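## Task

Shove carrier PC7 into tracks 1-6 of the loading rails far enough that the lamp behind those tracks turns on. The carrier has to finish seated down in those tracks and stay there on its own, not held by the robot. Then release it and move the arm away.

## Robot and tools

Setup. One 7-joint arm with a two-finger gripper stands at a table. Joint order everywhere (rows, result lists): waist, shoulder, upper arm roll, elbow, forearm roll, wrist pitch, wrist roll. Stated joint ranges in radians: waist -6.283 to 6.283, shoulder -2.059 to 2.094, upper arm roll -6.283 to 6.283, elbow -0.192 to 3.927, forearm roll -6.283 to 6.283, wrist pitch -1.693 to 3.142, wrist roll -6.283 to 6.283; true ends may differ by up to 0.010 rad. In scene 1 the carrier sits loose in front of tracks 1-6, handle pointing toward the arm base. The rails hold tracks 1 to 18, each labelled on a tile in front; seen from the base, track 1 is leftmost. Random tugs on held parts or pushes on loose objects can happen.

Frame. Scene frame origin is on the tabletop under the arm base; +z up, +y to the left looking along +x. The base may be slightly tilted. end_effector_position (metres) and end_effector_quat_wxyz give the gripper pose; velocities are in m/s and rad/s. The reported hand position can be off, more so when reaching far. The gripper's fingers point along its own +z and open and close along its y axis. The reported point lies between the pads, about 2 cm short of the fingertips; closing pushes the tips roughly 10 mm further along +z.

Row format. Every motion command uses a row of 8 numbers, each in [-1, 1]: seven joint displacements in the order above, then the gripper opening. Joint values are scaled: 1.0 equals 2.036 rad. They are offsets, not poses. The opening is absolute: +1 fully open, -1 closed.

execute_actions(actions): a list of actions run in sequence. Each action is a table of at most 15 rows, one per control step of 1/30 s; if fewer rows are given, the last one repeats to fill 15 steps. Each row's joint offsets are measured from the joint angles at the start of that action (for a call's first action, the angles last reported), not from the previous row. An action asking a joint more than 0.010 rad beyond its range is refused; if the first action fails this or any action is malformed, nothing runs. Requests past a real end stop at it, and the result may print "joint sent to its limit" (absence of that line proves nothing). An empty list just returns state and images.

move(target, speed, blocking): target is one 8-number row; its offsets are taken from the Joint positions in the latest result that printed them. All joints follow paths that finish together, so the hand traces a curve. speed (rad/s, 0.01 to 2, default 0.5) caps the joint with farthest to travel; paths last 0.5 to 10 s and are cut off at 10 s. Paths ignore obstacles; faster motion means harder impacts, and aiming further past a contact presses harder. The finger value is sent immediately. The result adds a "move:" line: outcome (done, off_target, moving, held, fault), limits=held or limits=none, and the joint furthest from target. With blocking=false you get a result after 0.5 s; until a result shows the move ended, other motion calls are refused, so use wait or stop.

wait(seconds): 0 to 10 s, robot keeps its last command; returns early if a running move finishes. stop(): brakes a running move; it needs some distance, fingers keep moving. zoom_image(camera, region): enlarges [x0, y0, x1, y1] pixels (max 504x504) of the latest image from cam_head_left, cam_head_right, cam_high, cam_low or cam_wrist, all 896x504. finished_scene(scene): ends the current scene by its number and reports success; irreversible, and the goal must already hold steadily. Replying without a tool call ends everything.

Result lines. Joint positions and Joint velocities list the seven joints (rad, rad/s) then the pad gap (m; 0.084 fully open). Joint targets shows what the joints are currently driven toward and can drift by itself. grip_measured is the measured opening on the command scale. Step readings list joint angles at some steps; HELD marks steps partly held back. "joint command not followed" means a clearance check altered targets (mounts count as the arm). Camera calibration (pinhole plus radial, OpenCV) is supplied; fixed cameras may be a couple of degrees or millimetres off.

Motion limits. Joint targets move at most 3.14 rad/s and stay within 0.623 rad of measured angles per step; if targets would move the hand over 70 mm from its measured spot, they are scaled back. Big changes may need several actions; an unfinished motion may not complete on its own, so resend the remainder.

Gripping. To hold, command an opening clearly below grip_measured; a larger gap squeezes harder, up to about 24 N per pad for objects up to about 6 cm wide. Fast closing can hit harder.

Avoid. Contact torque reaching a load limit (N m: waist 44.5, shoulder 44.5, upper arm roll 26.7, elbow 26.7, forearm roll 26.7, wrist pitch 17.8, wrist roll 17.8; held weight counts) triggers a fault: the joint backs off, holds 10 s and the call's remainder is dropped. Holding loads heats motors: MOTOR HOT from 65 °C, OVER-TEMPERATURE FAULT and brakes at 80 °C. Never drop or knock anything off the table; avoid slams, hard hits, very hard pushes and slips. Push the carrier gently and steadily, confirm the lamp and seating in images, then open and back away.

Each tool is called as name([rows], argument=value, ...), one row to a line, values as JSON.

## Session

execute_actions(actions=[])

Scene clock: 0.00 s.
end_effector_position=(+0.2419, +0.2733, +0.2087) grip_measured=+1.00 end_effector_quat_wxyz=(-0.258, +0.943, -0.008, -0.211) end_effector_velocity=(+0.000, +0.001, +0.001) end_effector_angular_velocity=(+0.002, -0.001, -0.001)
Joint names: [waist, shoulder, upper arm roll, elbow, forearm roll, wrist pitch, wrist roll]
Joint positions: [ 0.629 -0.383 -0.85   0.626  0.718  1.816 -0.623  0.084]
Joint velocities: [-0.001  0.     0.     0.001  0.002  0.002 -0.     0.   ]
Joint targets: [0.629 -0.383 -0.850 0.626 0.718 1.816 -0.623]

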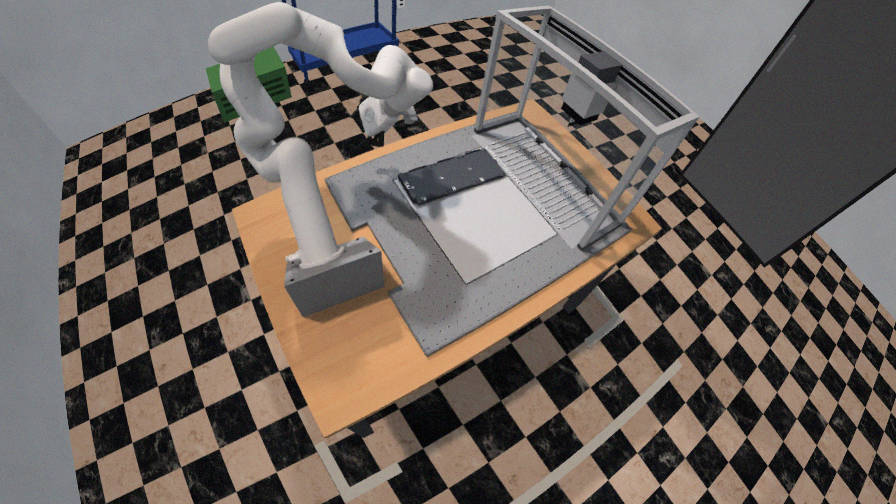

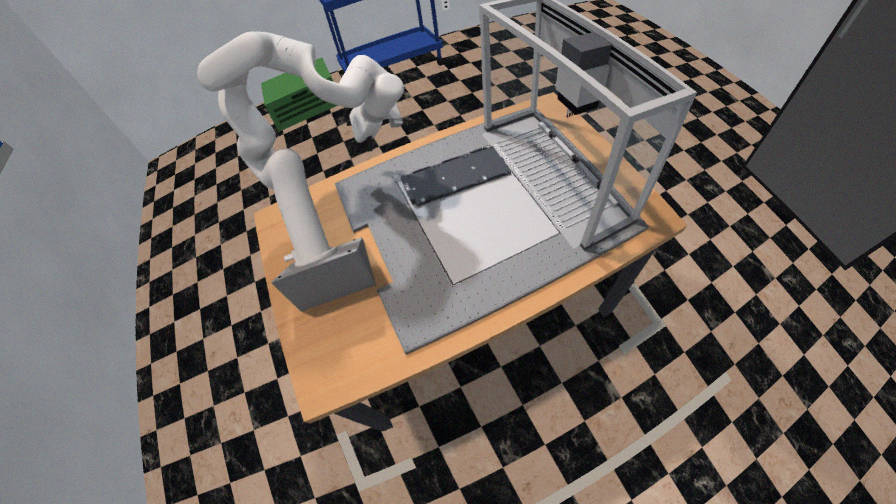

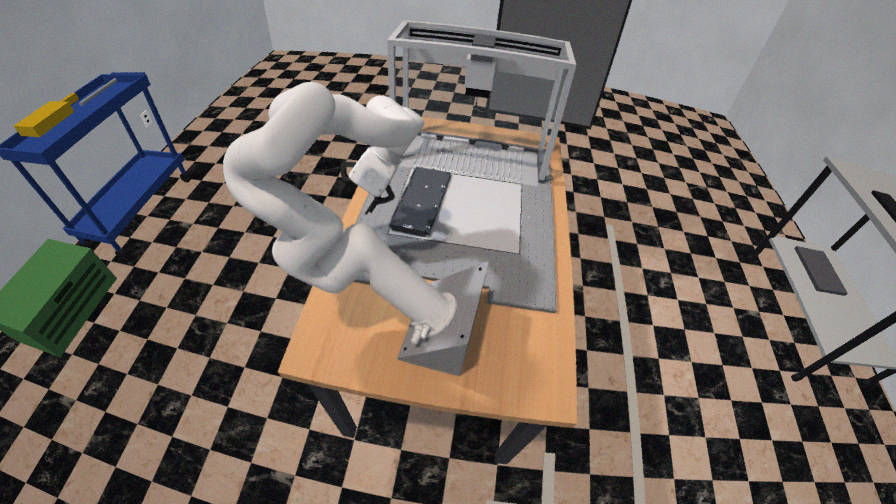

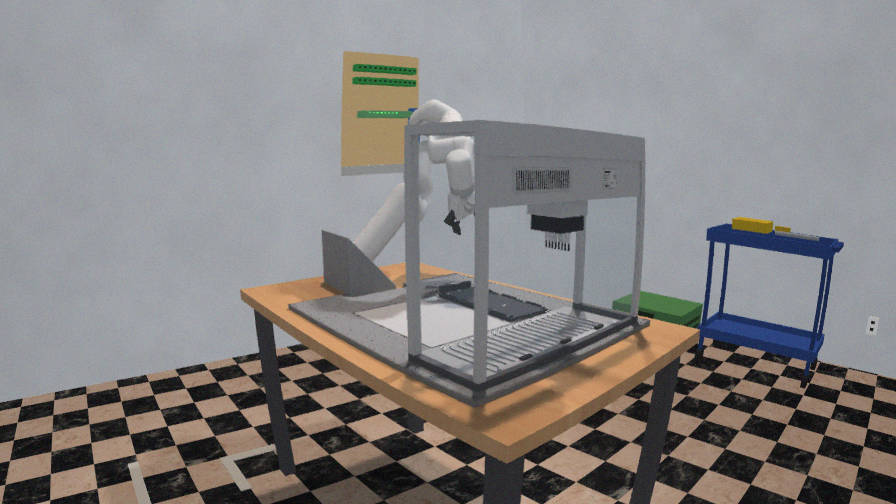

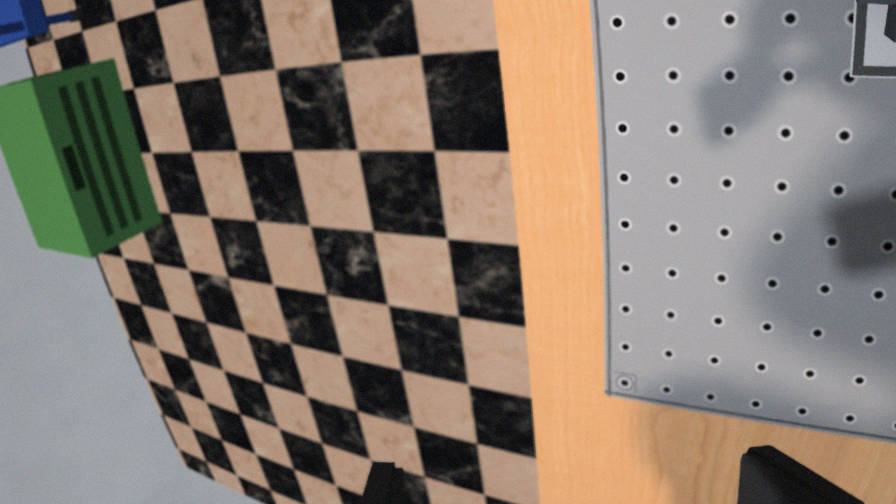

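zoom_image(camera="cam_head_left", region=[360, 100, 640, 290])

zoom_image(camera="cam_high", region=[340, 130, 580, 270])

zoom_image(camera="cam_low", region=[340, 250, 660, 400])

Region (360, 100, 640, 290) of cam_head_left's 896x504 image, scaled by 1.800, with more detail than that image has; it fills the top 342 rows of this view, and the rest is white.

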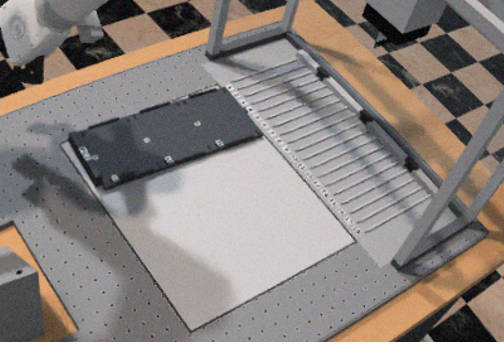

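Region (340, 130, 580, 270) of cam_high's 896x504 image, scaled by 2.100, with more detail than that image has; it fills the top 294 rows of this view, and the rest is white.

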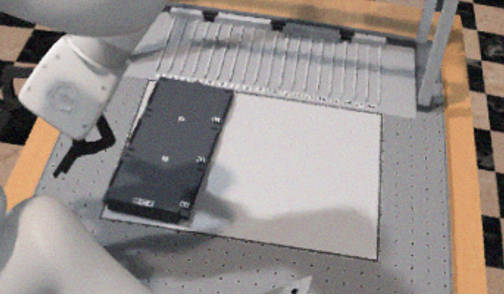

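Region (340, 250, 660, 400) of cam_low's 896x504 image, scaled by 1.575, with more detail than that image has; it fills the top 236 rows of this view, and the rest is white.

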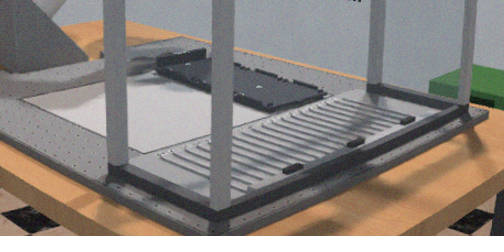

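zoom_image(camera="cam_head_left", region=[440, 110, 580, 210])

zoom_image(camera="cam_head_right", region=[390, 110, 610, 220])

zoom_image(camera="cam_high", region=[380, 135, 500, 245])

Region (440, 110, 580, 210) of cam_head_left's 896x504 image, scaled by 3.600, with more detail than that image has; it fills the top 360 rows of this view, and the rest is white.

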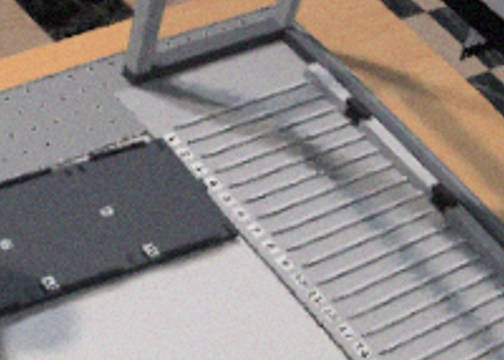

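Region (390, 110, 610, 220) of cam_head_right's 896x504 image, scaled by 2.291, with more detail than that image has.

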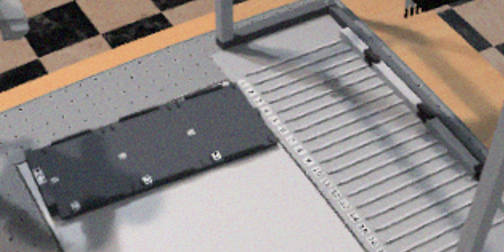

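Region (380, 135, 500, 245) of cam_high's 896x504 image, scaled by 4.200, with more detail than that image has; it fills the top 462 rows of this view, and the rest is white.

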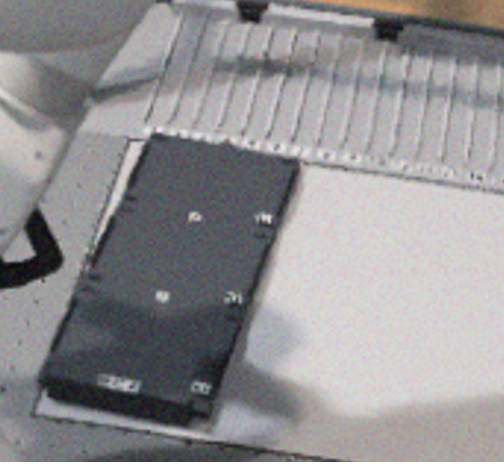

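move(target=[0.6537, -0.2343, -0.5182, 0.4052, -0.3527, -0.2962, -0.5761, 1], speed=0.8)

Scene clock: 122.27 s.
end_effector_position=(+0.5500, +0.0701, +0.2502) grip_measured=+1.00 end_effector_quat_wxyz=(-0.000, +0.707, +0.707, +0.000) end_effector_velocity=(+0.001, -0.000, -0.002) end_effector_angular_velocity=(-0.002, +0.003, +0.005)
Joint names: [waist, shoulder, upper arm roll, elbow, forearm roll, wrist pitch, wrist roll]
Joint positions: [ 1.959 -0.86  -1.904  1.451 -0.     1.213 -1.796  0.084]
Joint velocities: [ 0.007 -0.002 -0.003  0.001 -0.004 -0.001 -0.002 -0.   ]
Joint targets: [1.959 -0.860 -1.905 1.451 -0.000 1.213 -1.796]
move: done; limits=none; farthest joint: the waist, 0.001 radians from its target (1.331 radians at the start)
camera_calibration (this result's frames):
cam_wrist: T_world_to_cam=[[0.999908, -0.0129543, -0.00390223, -0.515], [-0.0129689, -0.999909, -0.00373587, 0.144755], [-0.00385348, 0.00378613, -0.999985, 0.377798], [0, 0, 0, 1]] pos_world=[0.518286, 0.13664, 0.376324]

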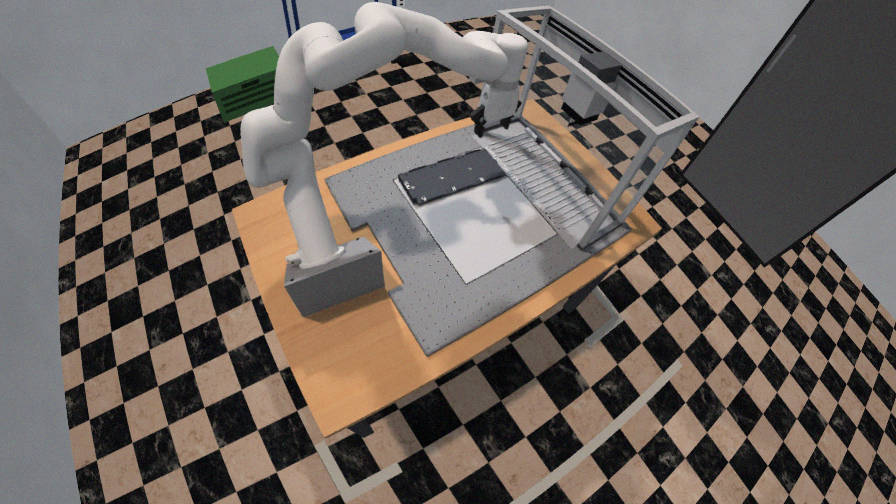

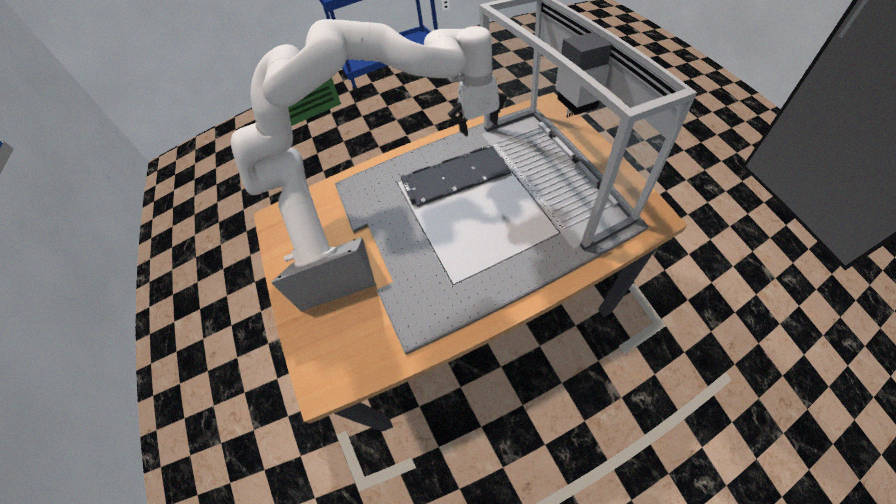

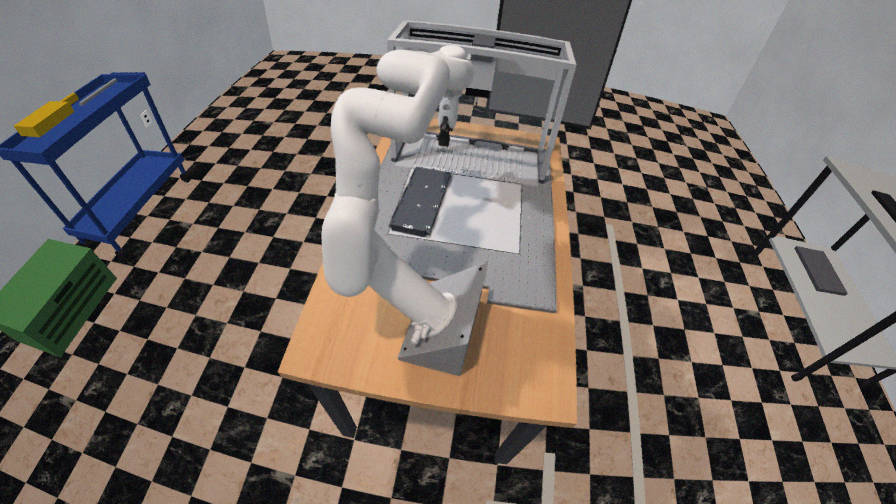

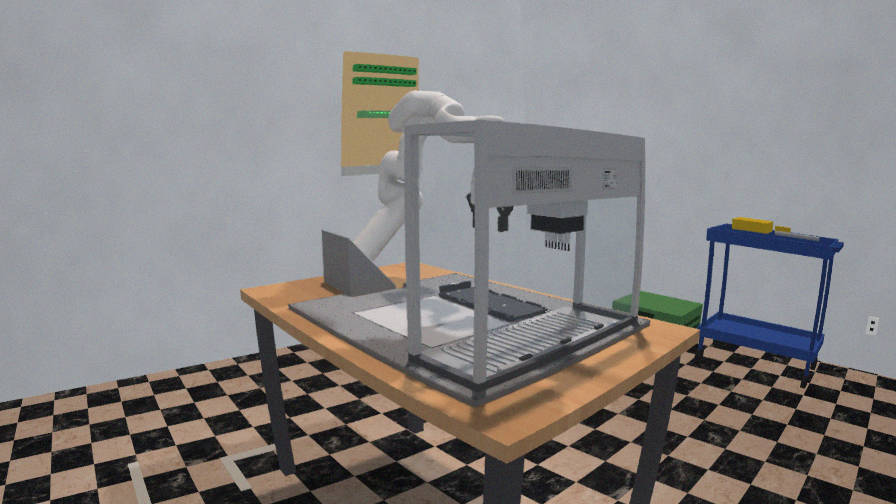

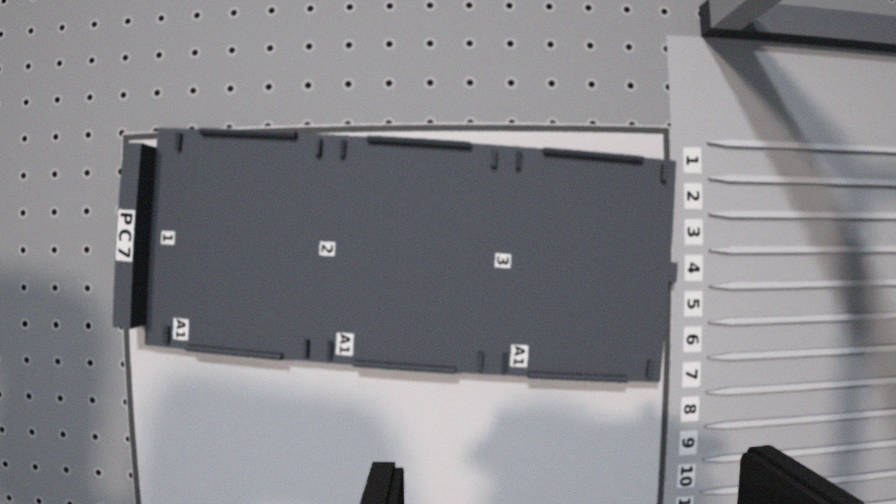

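zoom_image(camera="cam_wrist", region=[600, 110, 896, 400])

zoom_image(camera="cam_wrist", region=[90, 110, 370, 380])

zoom_image(camera="cam_low", region=[420, 270, 570, 340])

Region (600, 110, 896, 400) of cam_wrist's 896x504 image, scaled by 1.703, with more detail than that image has; it fills the top 494 rows of this view, and the rest is white.

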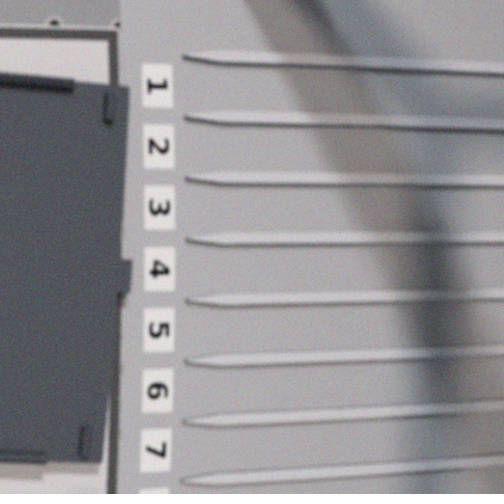

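Region (90, 110, 370, 380) of cam_wrist's 896x504 image, scaled by 1.800, with more detail than that image has; it fills the top 486 rows of this view, and the rest is white.

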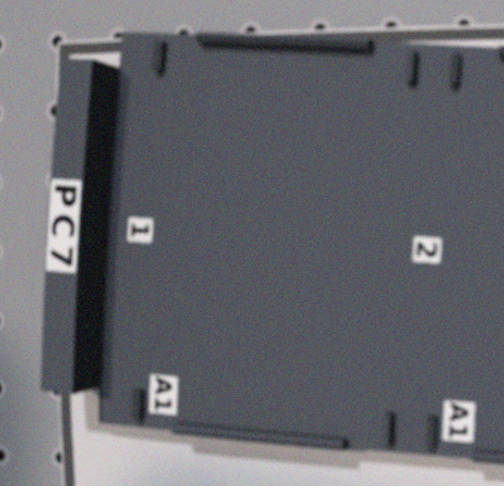

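Region (420, 270, 570, 340) of cam_low's 896x504 image, scaled by 3.360, with more detail than that image has; it fills the top 235 rows of this view, and the rest is white.

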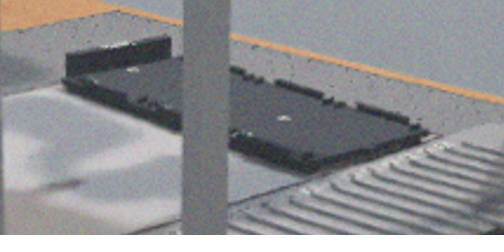

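move(target=[-0.3312, 0.0142, 0.2710, -0.5341, 0, -0.2871, 0.0845, 0.2], speed=0.8)

Scene clock: 244.30 s.
end_effector_position=(+0.3310, +0.1499, +0.0899) grip_measured=+0.19 end_effector_quat_wxyz=(-0.001, +0.735, +0.678, +0.000) end_effector_velocity=(-0.002, +0.000, -0.002) end_effector_angular_velocity=(-0.000, +0.004, +0.000)
Joint names: [waist, shoulder, upper arm roll, elbow, forearm roll, wrist pitch, wrist roll]
Joint positions: [ 1.285 -0.831 -1.353  0.364 -0.     0.629 -1.624  0.052]
Joint velocities: [-0.001  0.     0.001 -0.005 -0.001 -0.001  0.    -0.   ]
Joint targets: [1.284 -0.831 -1.353 0.363 -0.000 0.629 -1.624]
move: done; limits=none; farthest joint: the upper arm roll, 0.001 radians from its target (0.553 radians at the start)
camera_calibration (this result's frames):
cam_wrist: T_world_to_cam=[[0.995654, -0.0929971, -0.00495353, -0.282058], [-0.0930176, -0.995656, -0.00407011, 0.247022], [-0.00455351, 0.00451318, -0.999979, 0.216458], [0, 0, 0, 1]] pos_world=[0.304795, 0.218741, 0.216062]

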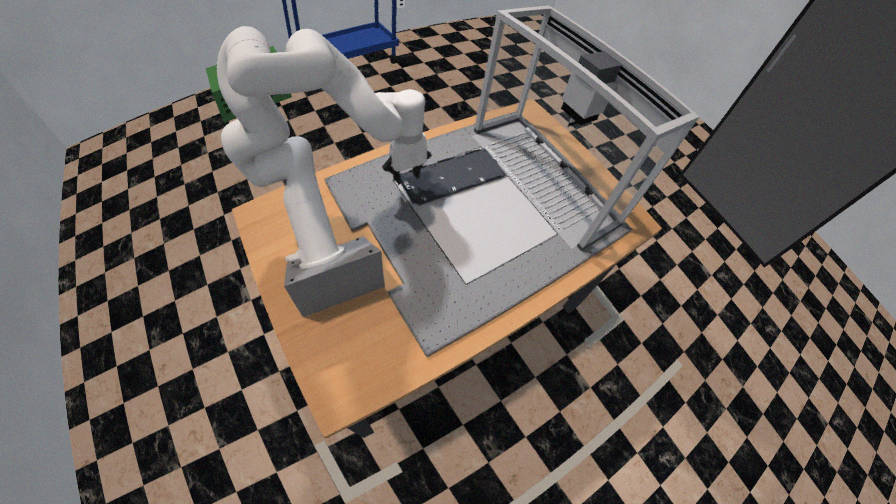

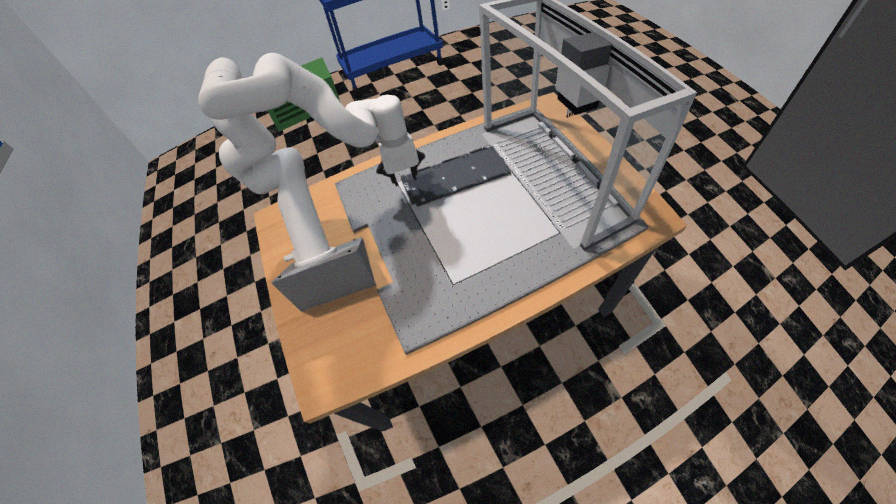

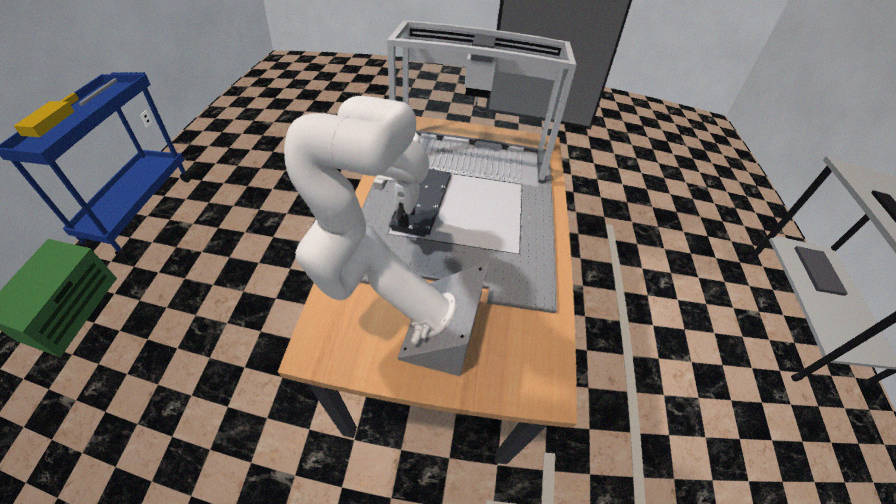

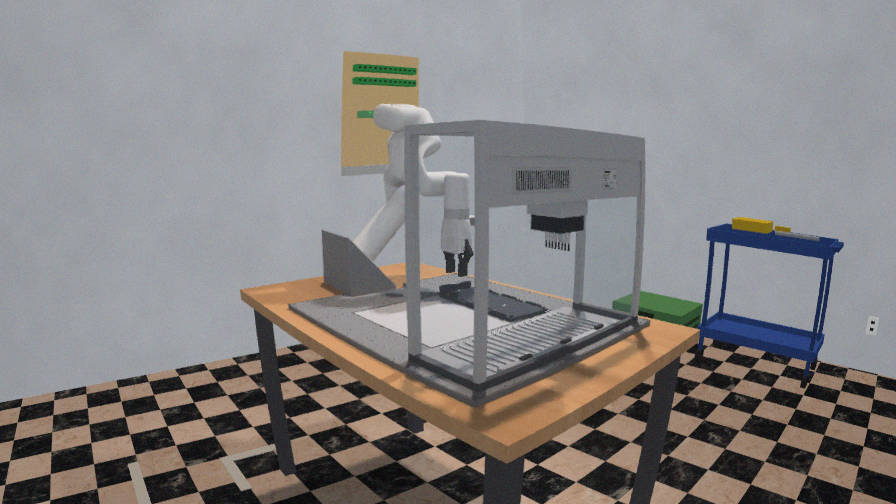

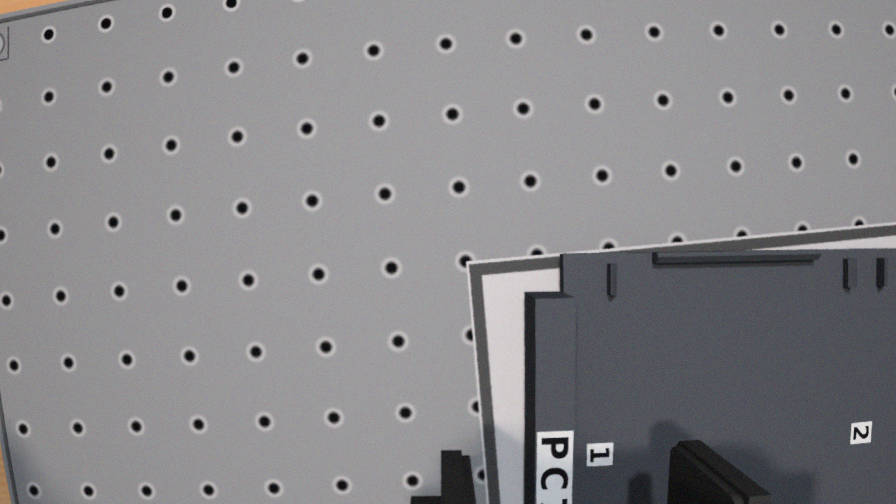

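move(target=[0.1019, 0.0111, -0.0694, -0.0132, 0, -0.0887, 0, 0.2], speed=0.3)

zoom_image(camera="cam_low", region=[410, 240, 530, 320])

Scene clock: 264.63 s.
end_effector_position=(+0.3311, +0.1500, +0.0470) grip_measured=+0.19 end_effector_quat_wxyz=(-0.000, +0.735, +0.678, +0.000) end_effector_velocity=(-0.001, +0.000, -0.001) end_effector_angular_velocity=(-0.000, +0.002, +0.002)
Joint names: [waist, shoulder, upper arm roll, elbow, forearm roll, wrist pitch, wrist roll]
Joint positions: [ 1.492 -0.808 -1.494  0.337 -0.     0.448 -1.624  0.052]
Joint velocities: [ 0.003  0.    -0.001 -0.002 -0.    -0.002 -0.     0.   ]
Joint targets: [1.492 -0.808 -1.494 0.337 -0.000 0.448 -1.624]
move: done; limits=none; farthest joint: the waist, 0.001 radians from its target (0.208 radians at the start)
camera_calibration (this result's frames):
cam_wrist: T_world_to_cam=[[0.995697, -0.0925838, -0.00402102, -0.282462], [-0.0925997, -0.995696, -0.00396589, 0.24687], [-0.00363653, 0.00432117, -0.999984, 0.173319], [0, 0, 0, 1]] pos_world=[0.304737, 0.218907, 0.173159]

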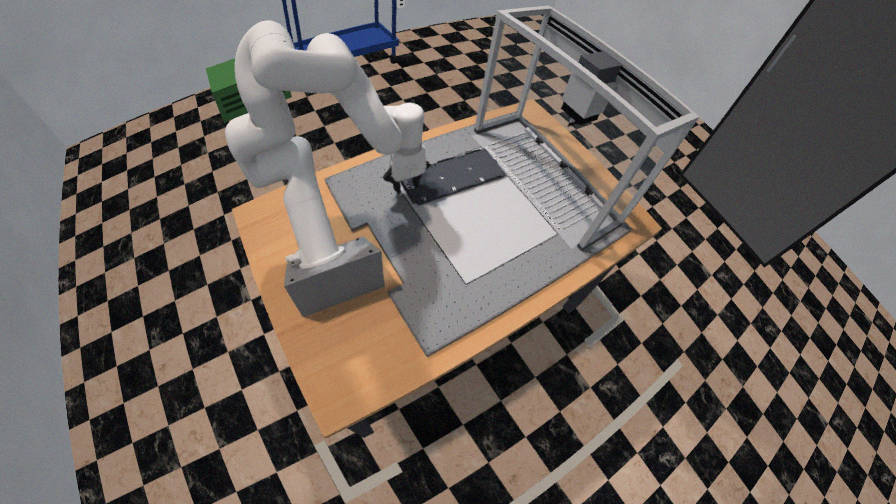

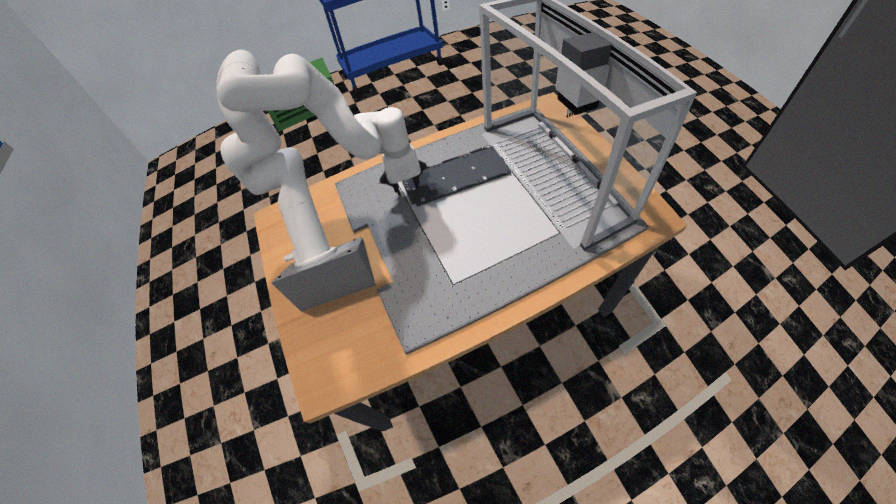

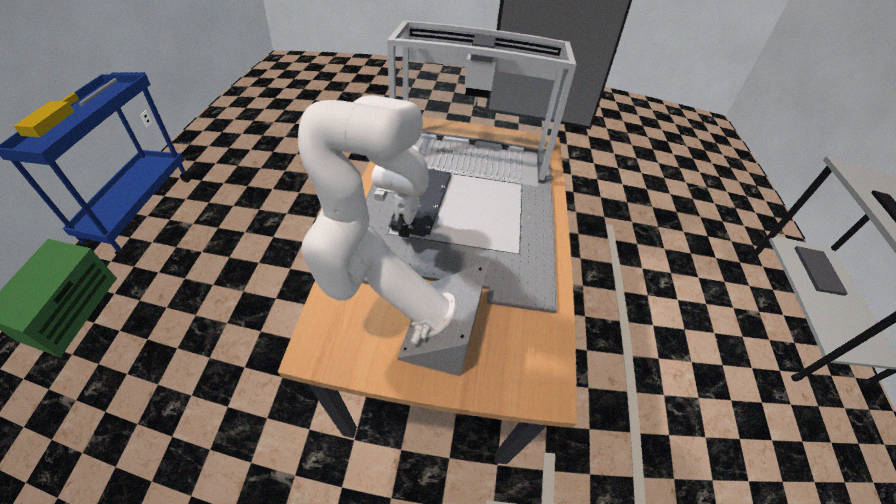

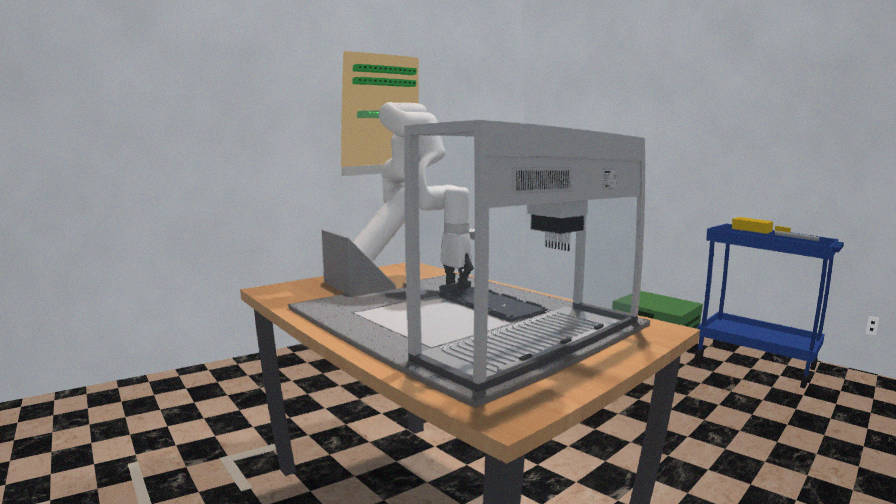

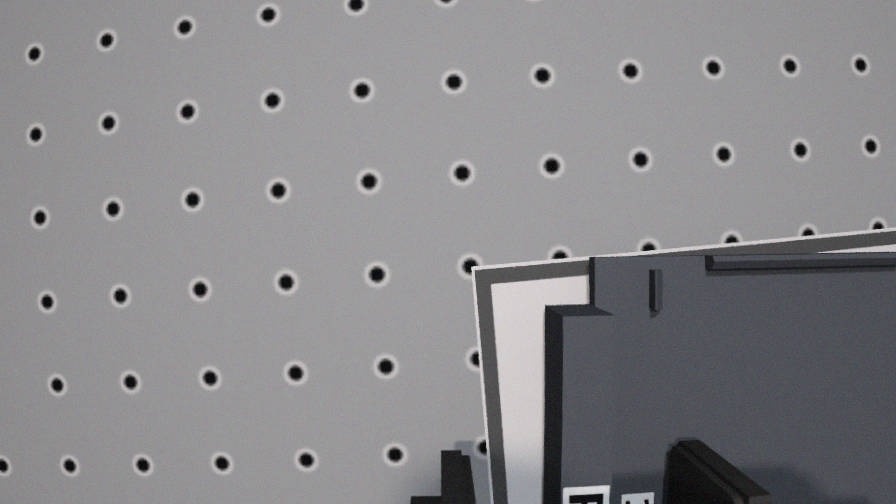

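Region (410, 240, 530, 320) of cam_low's 896x504 image, scaled by 4.200, with more detail than that image has.

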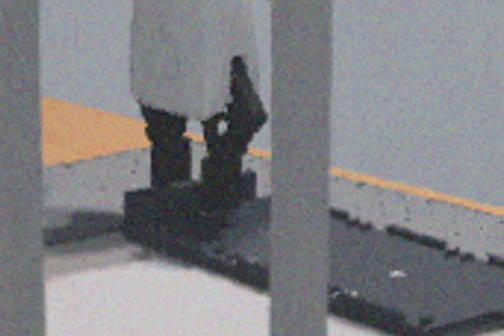

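execute_actions([
  [[0,0,0,0,0,0,0,0.0],[0,0,0,0,0,0,0,-0.1],[0,0,0,0,0,0,0,-0.2],[0,0,0,0,0,0,0,-0.3],[0,0,0,0,0,0,0,-0.4],[0,0,0,0,0,0,0,-0.5],[0,0,0,0,0,0,0,-0.55],[0,0,0,0,0,0,0,-0.6],[0,0,0,0,0,0,0,-0.65],[0,0,0,0,0,0,0,-0.7],[0,0,0,0,0,0,0,-0.75],[0,0,0,0,0,0,0,-0.8],[0,0,0,0,0,0,0,-0.85],[0,0,0,0,0,0,0,-0.9],[0,0,0,0,0,0,0,-1]],
  [[0,0,0,0,0,0,0,-1]],
])

zoom_image(camera="cam_low", region=[410, 240, 530, 320])

Scene clock: 281.63 s.
end_effector_position=(+0.3313, +0.1501, +0.0471) grip_measured=-0.74 end_effector_quat_wxyz=(-0.000, +0.734, +0.679, +0.001) end_effector_velocity=(+0.000, -0.000, +0.000) end_effector_angular_velocity=(-0.000, -0.001, -0.001)
Joint names: [waist, shoulder, upper arm roll, elbow, forearm roll, wrist pitch, wrist roll]
Joint positions: [ 1.492 -0.808 -1.494  0.337 -0.     0.448 -1.624  0.012]
Joint velocities: [-0.001 -0.     0.     0.    -0.001 -0.     0.001  0.   ]
Joint targets: [1.492 -0.808 -1.494 0.337 -0.000 0.448 -1.624]
Step readings (joint positions; steps 1 to 15: 1st action; 16 to 30: 2nd action):
0: [1.492 -0.808 -1.494 0.337 -0.000 0.448 -1.624]
1: [1.492 -0.808 -1.494 0.337 -0.000 0.448 -1.624]
2: [1.492 -0.808 -1.494 0.337 -0.000 0.448 -1.624]
4: [1.492 -0.808 -1.494 0.337 -0.000 0.448 -1.624]
8: [1.492 -0.808 -1.494 0.337 -0.000 0.448 -1.624]
15: [1.492 -0.808 -1.494 0.337 -0.000 0.448 -1.624]
16: [1.492 -0.808 -1.494 0.337 -0.000 0.448 -1.624]
17: [1.492 -0.808 -1.494 0.337 -0.000 0.448 -1.624]
19: [1.492 -0.808 -1.494 0.337 -0.000 0.448 -1.624]
23: [1.492 -0.808 -1.494 0.337 -0.000 0.448 -1.624]
30: Joint positions above
camera_calibration (this result's frames):
cam_wrist: T_world_to_cam=[[0.995756, -0.0919581, -0.00356831, -0.282788], [-0.0919718, -0.995754, -0.00389199, 0.246729], [-0.00319526, 0.00420366, -0.999986, 0.173283], [0, 0, 0, 1]] pos_world=[0.304833, 0.218948, 0.173232]

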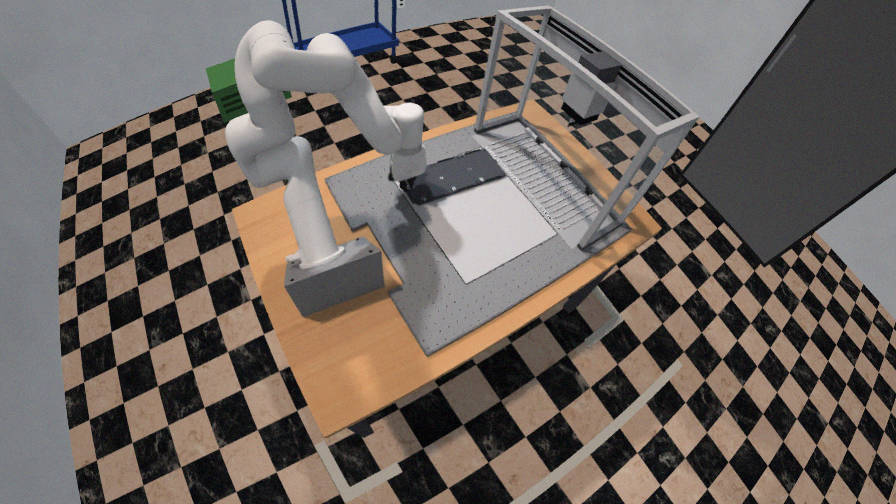

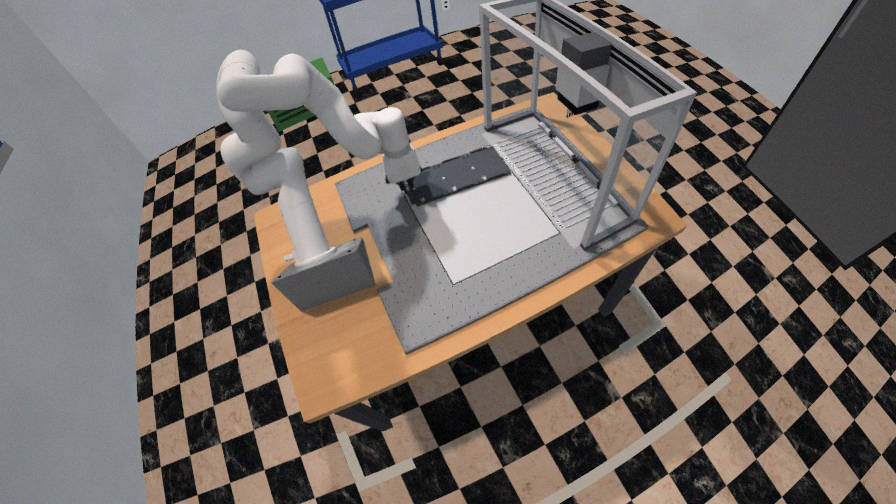

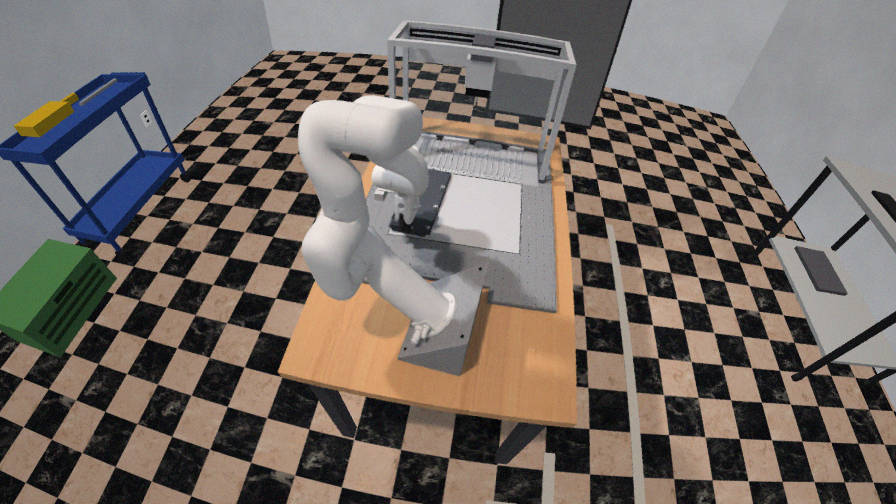

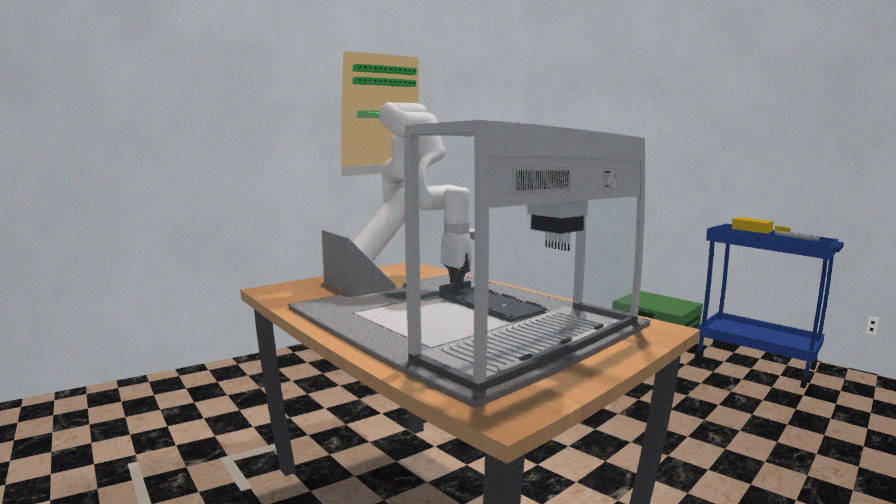

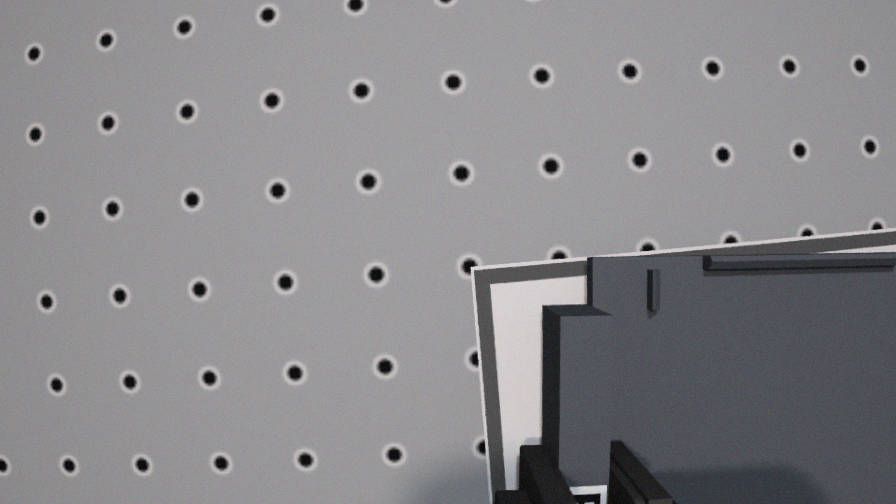

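Region (410, 240, 530, 320) of cam_low's 896x504 image, scaled by 4.200, with more detail than that image has.

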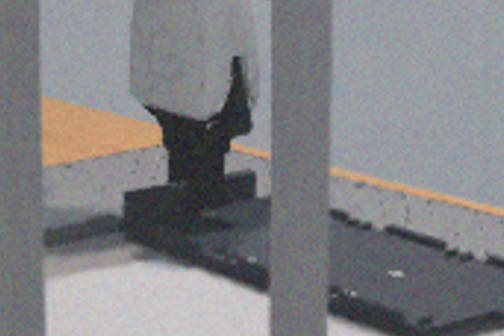

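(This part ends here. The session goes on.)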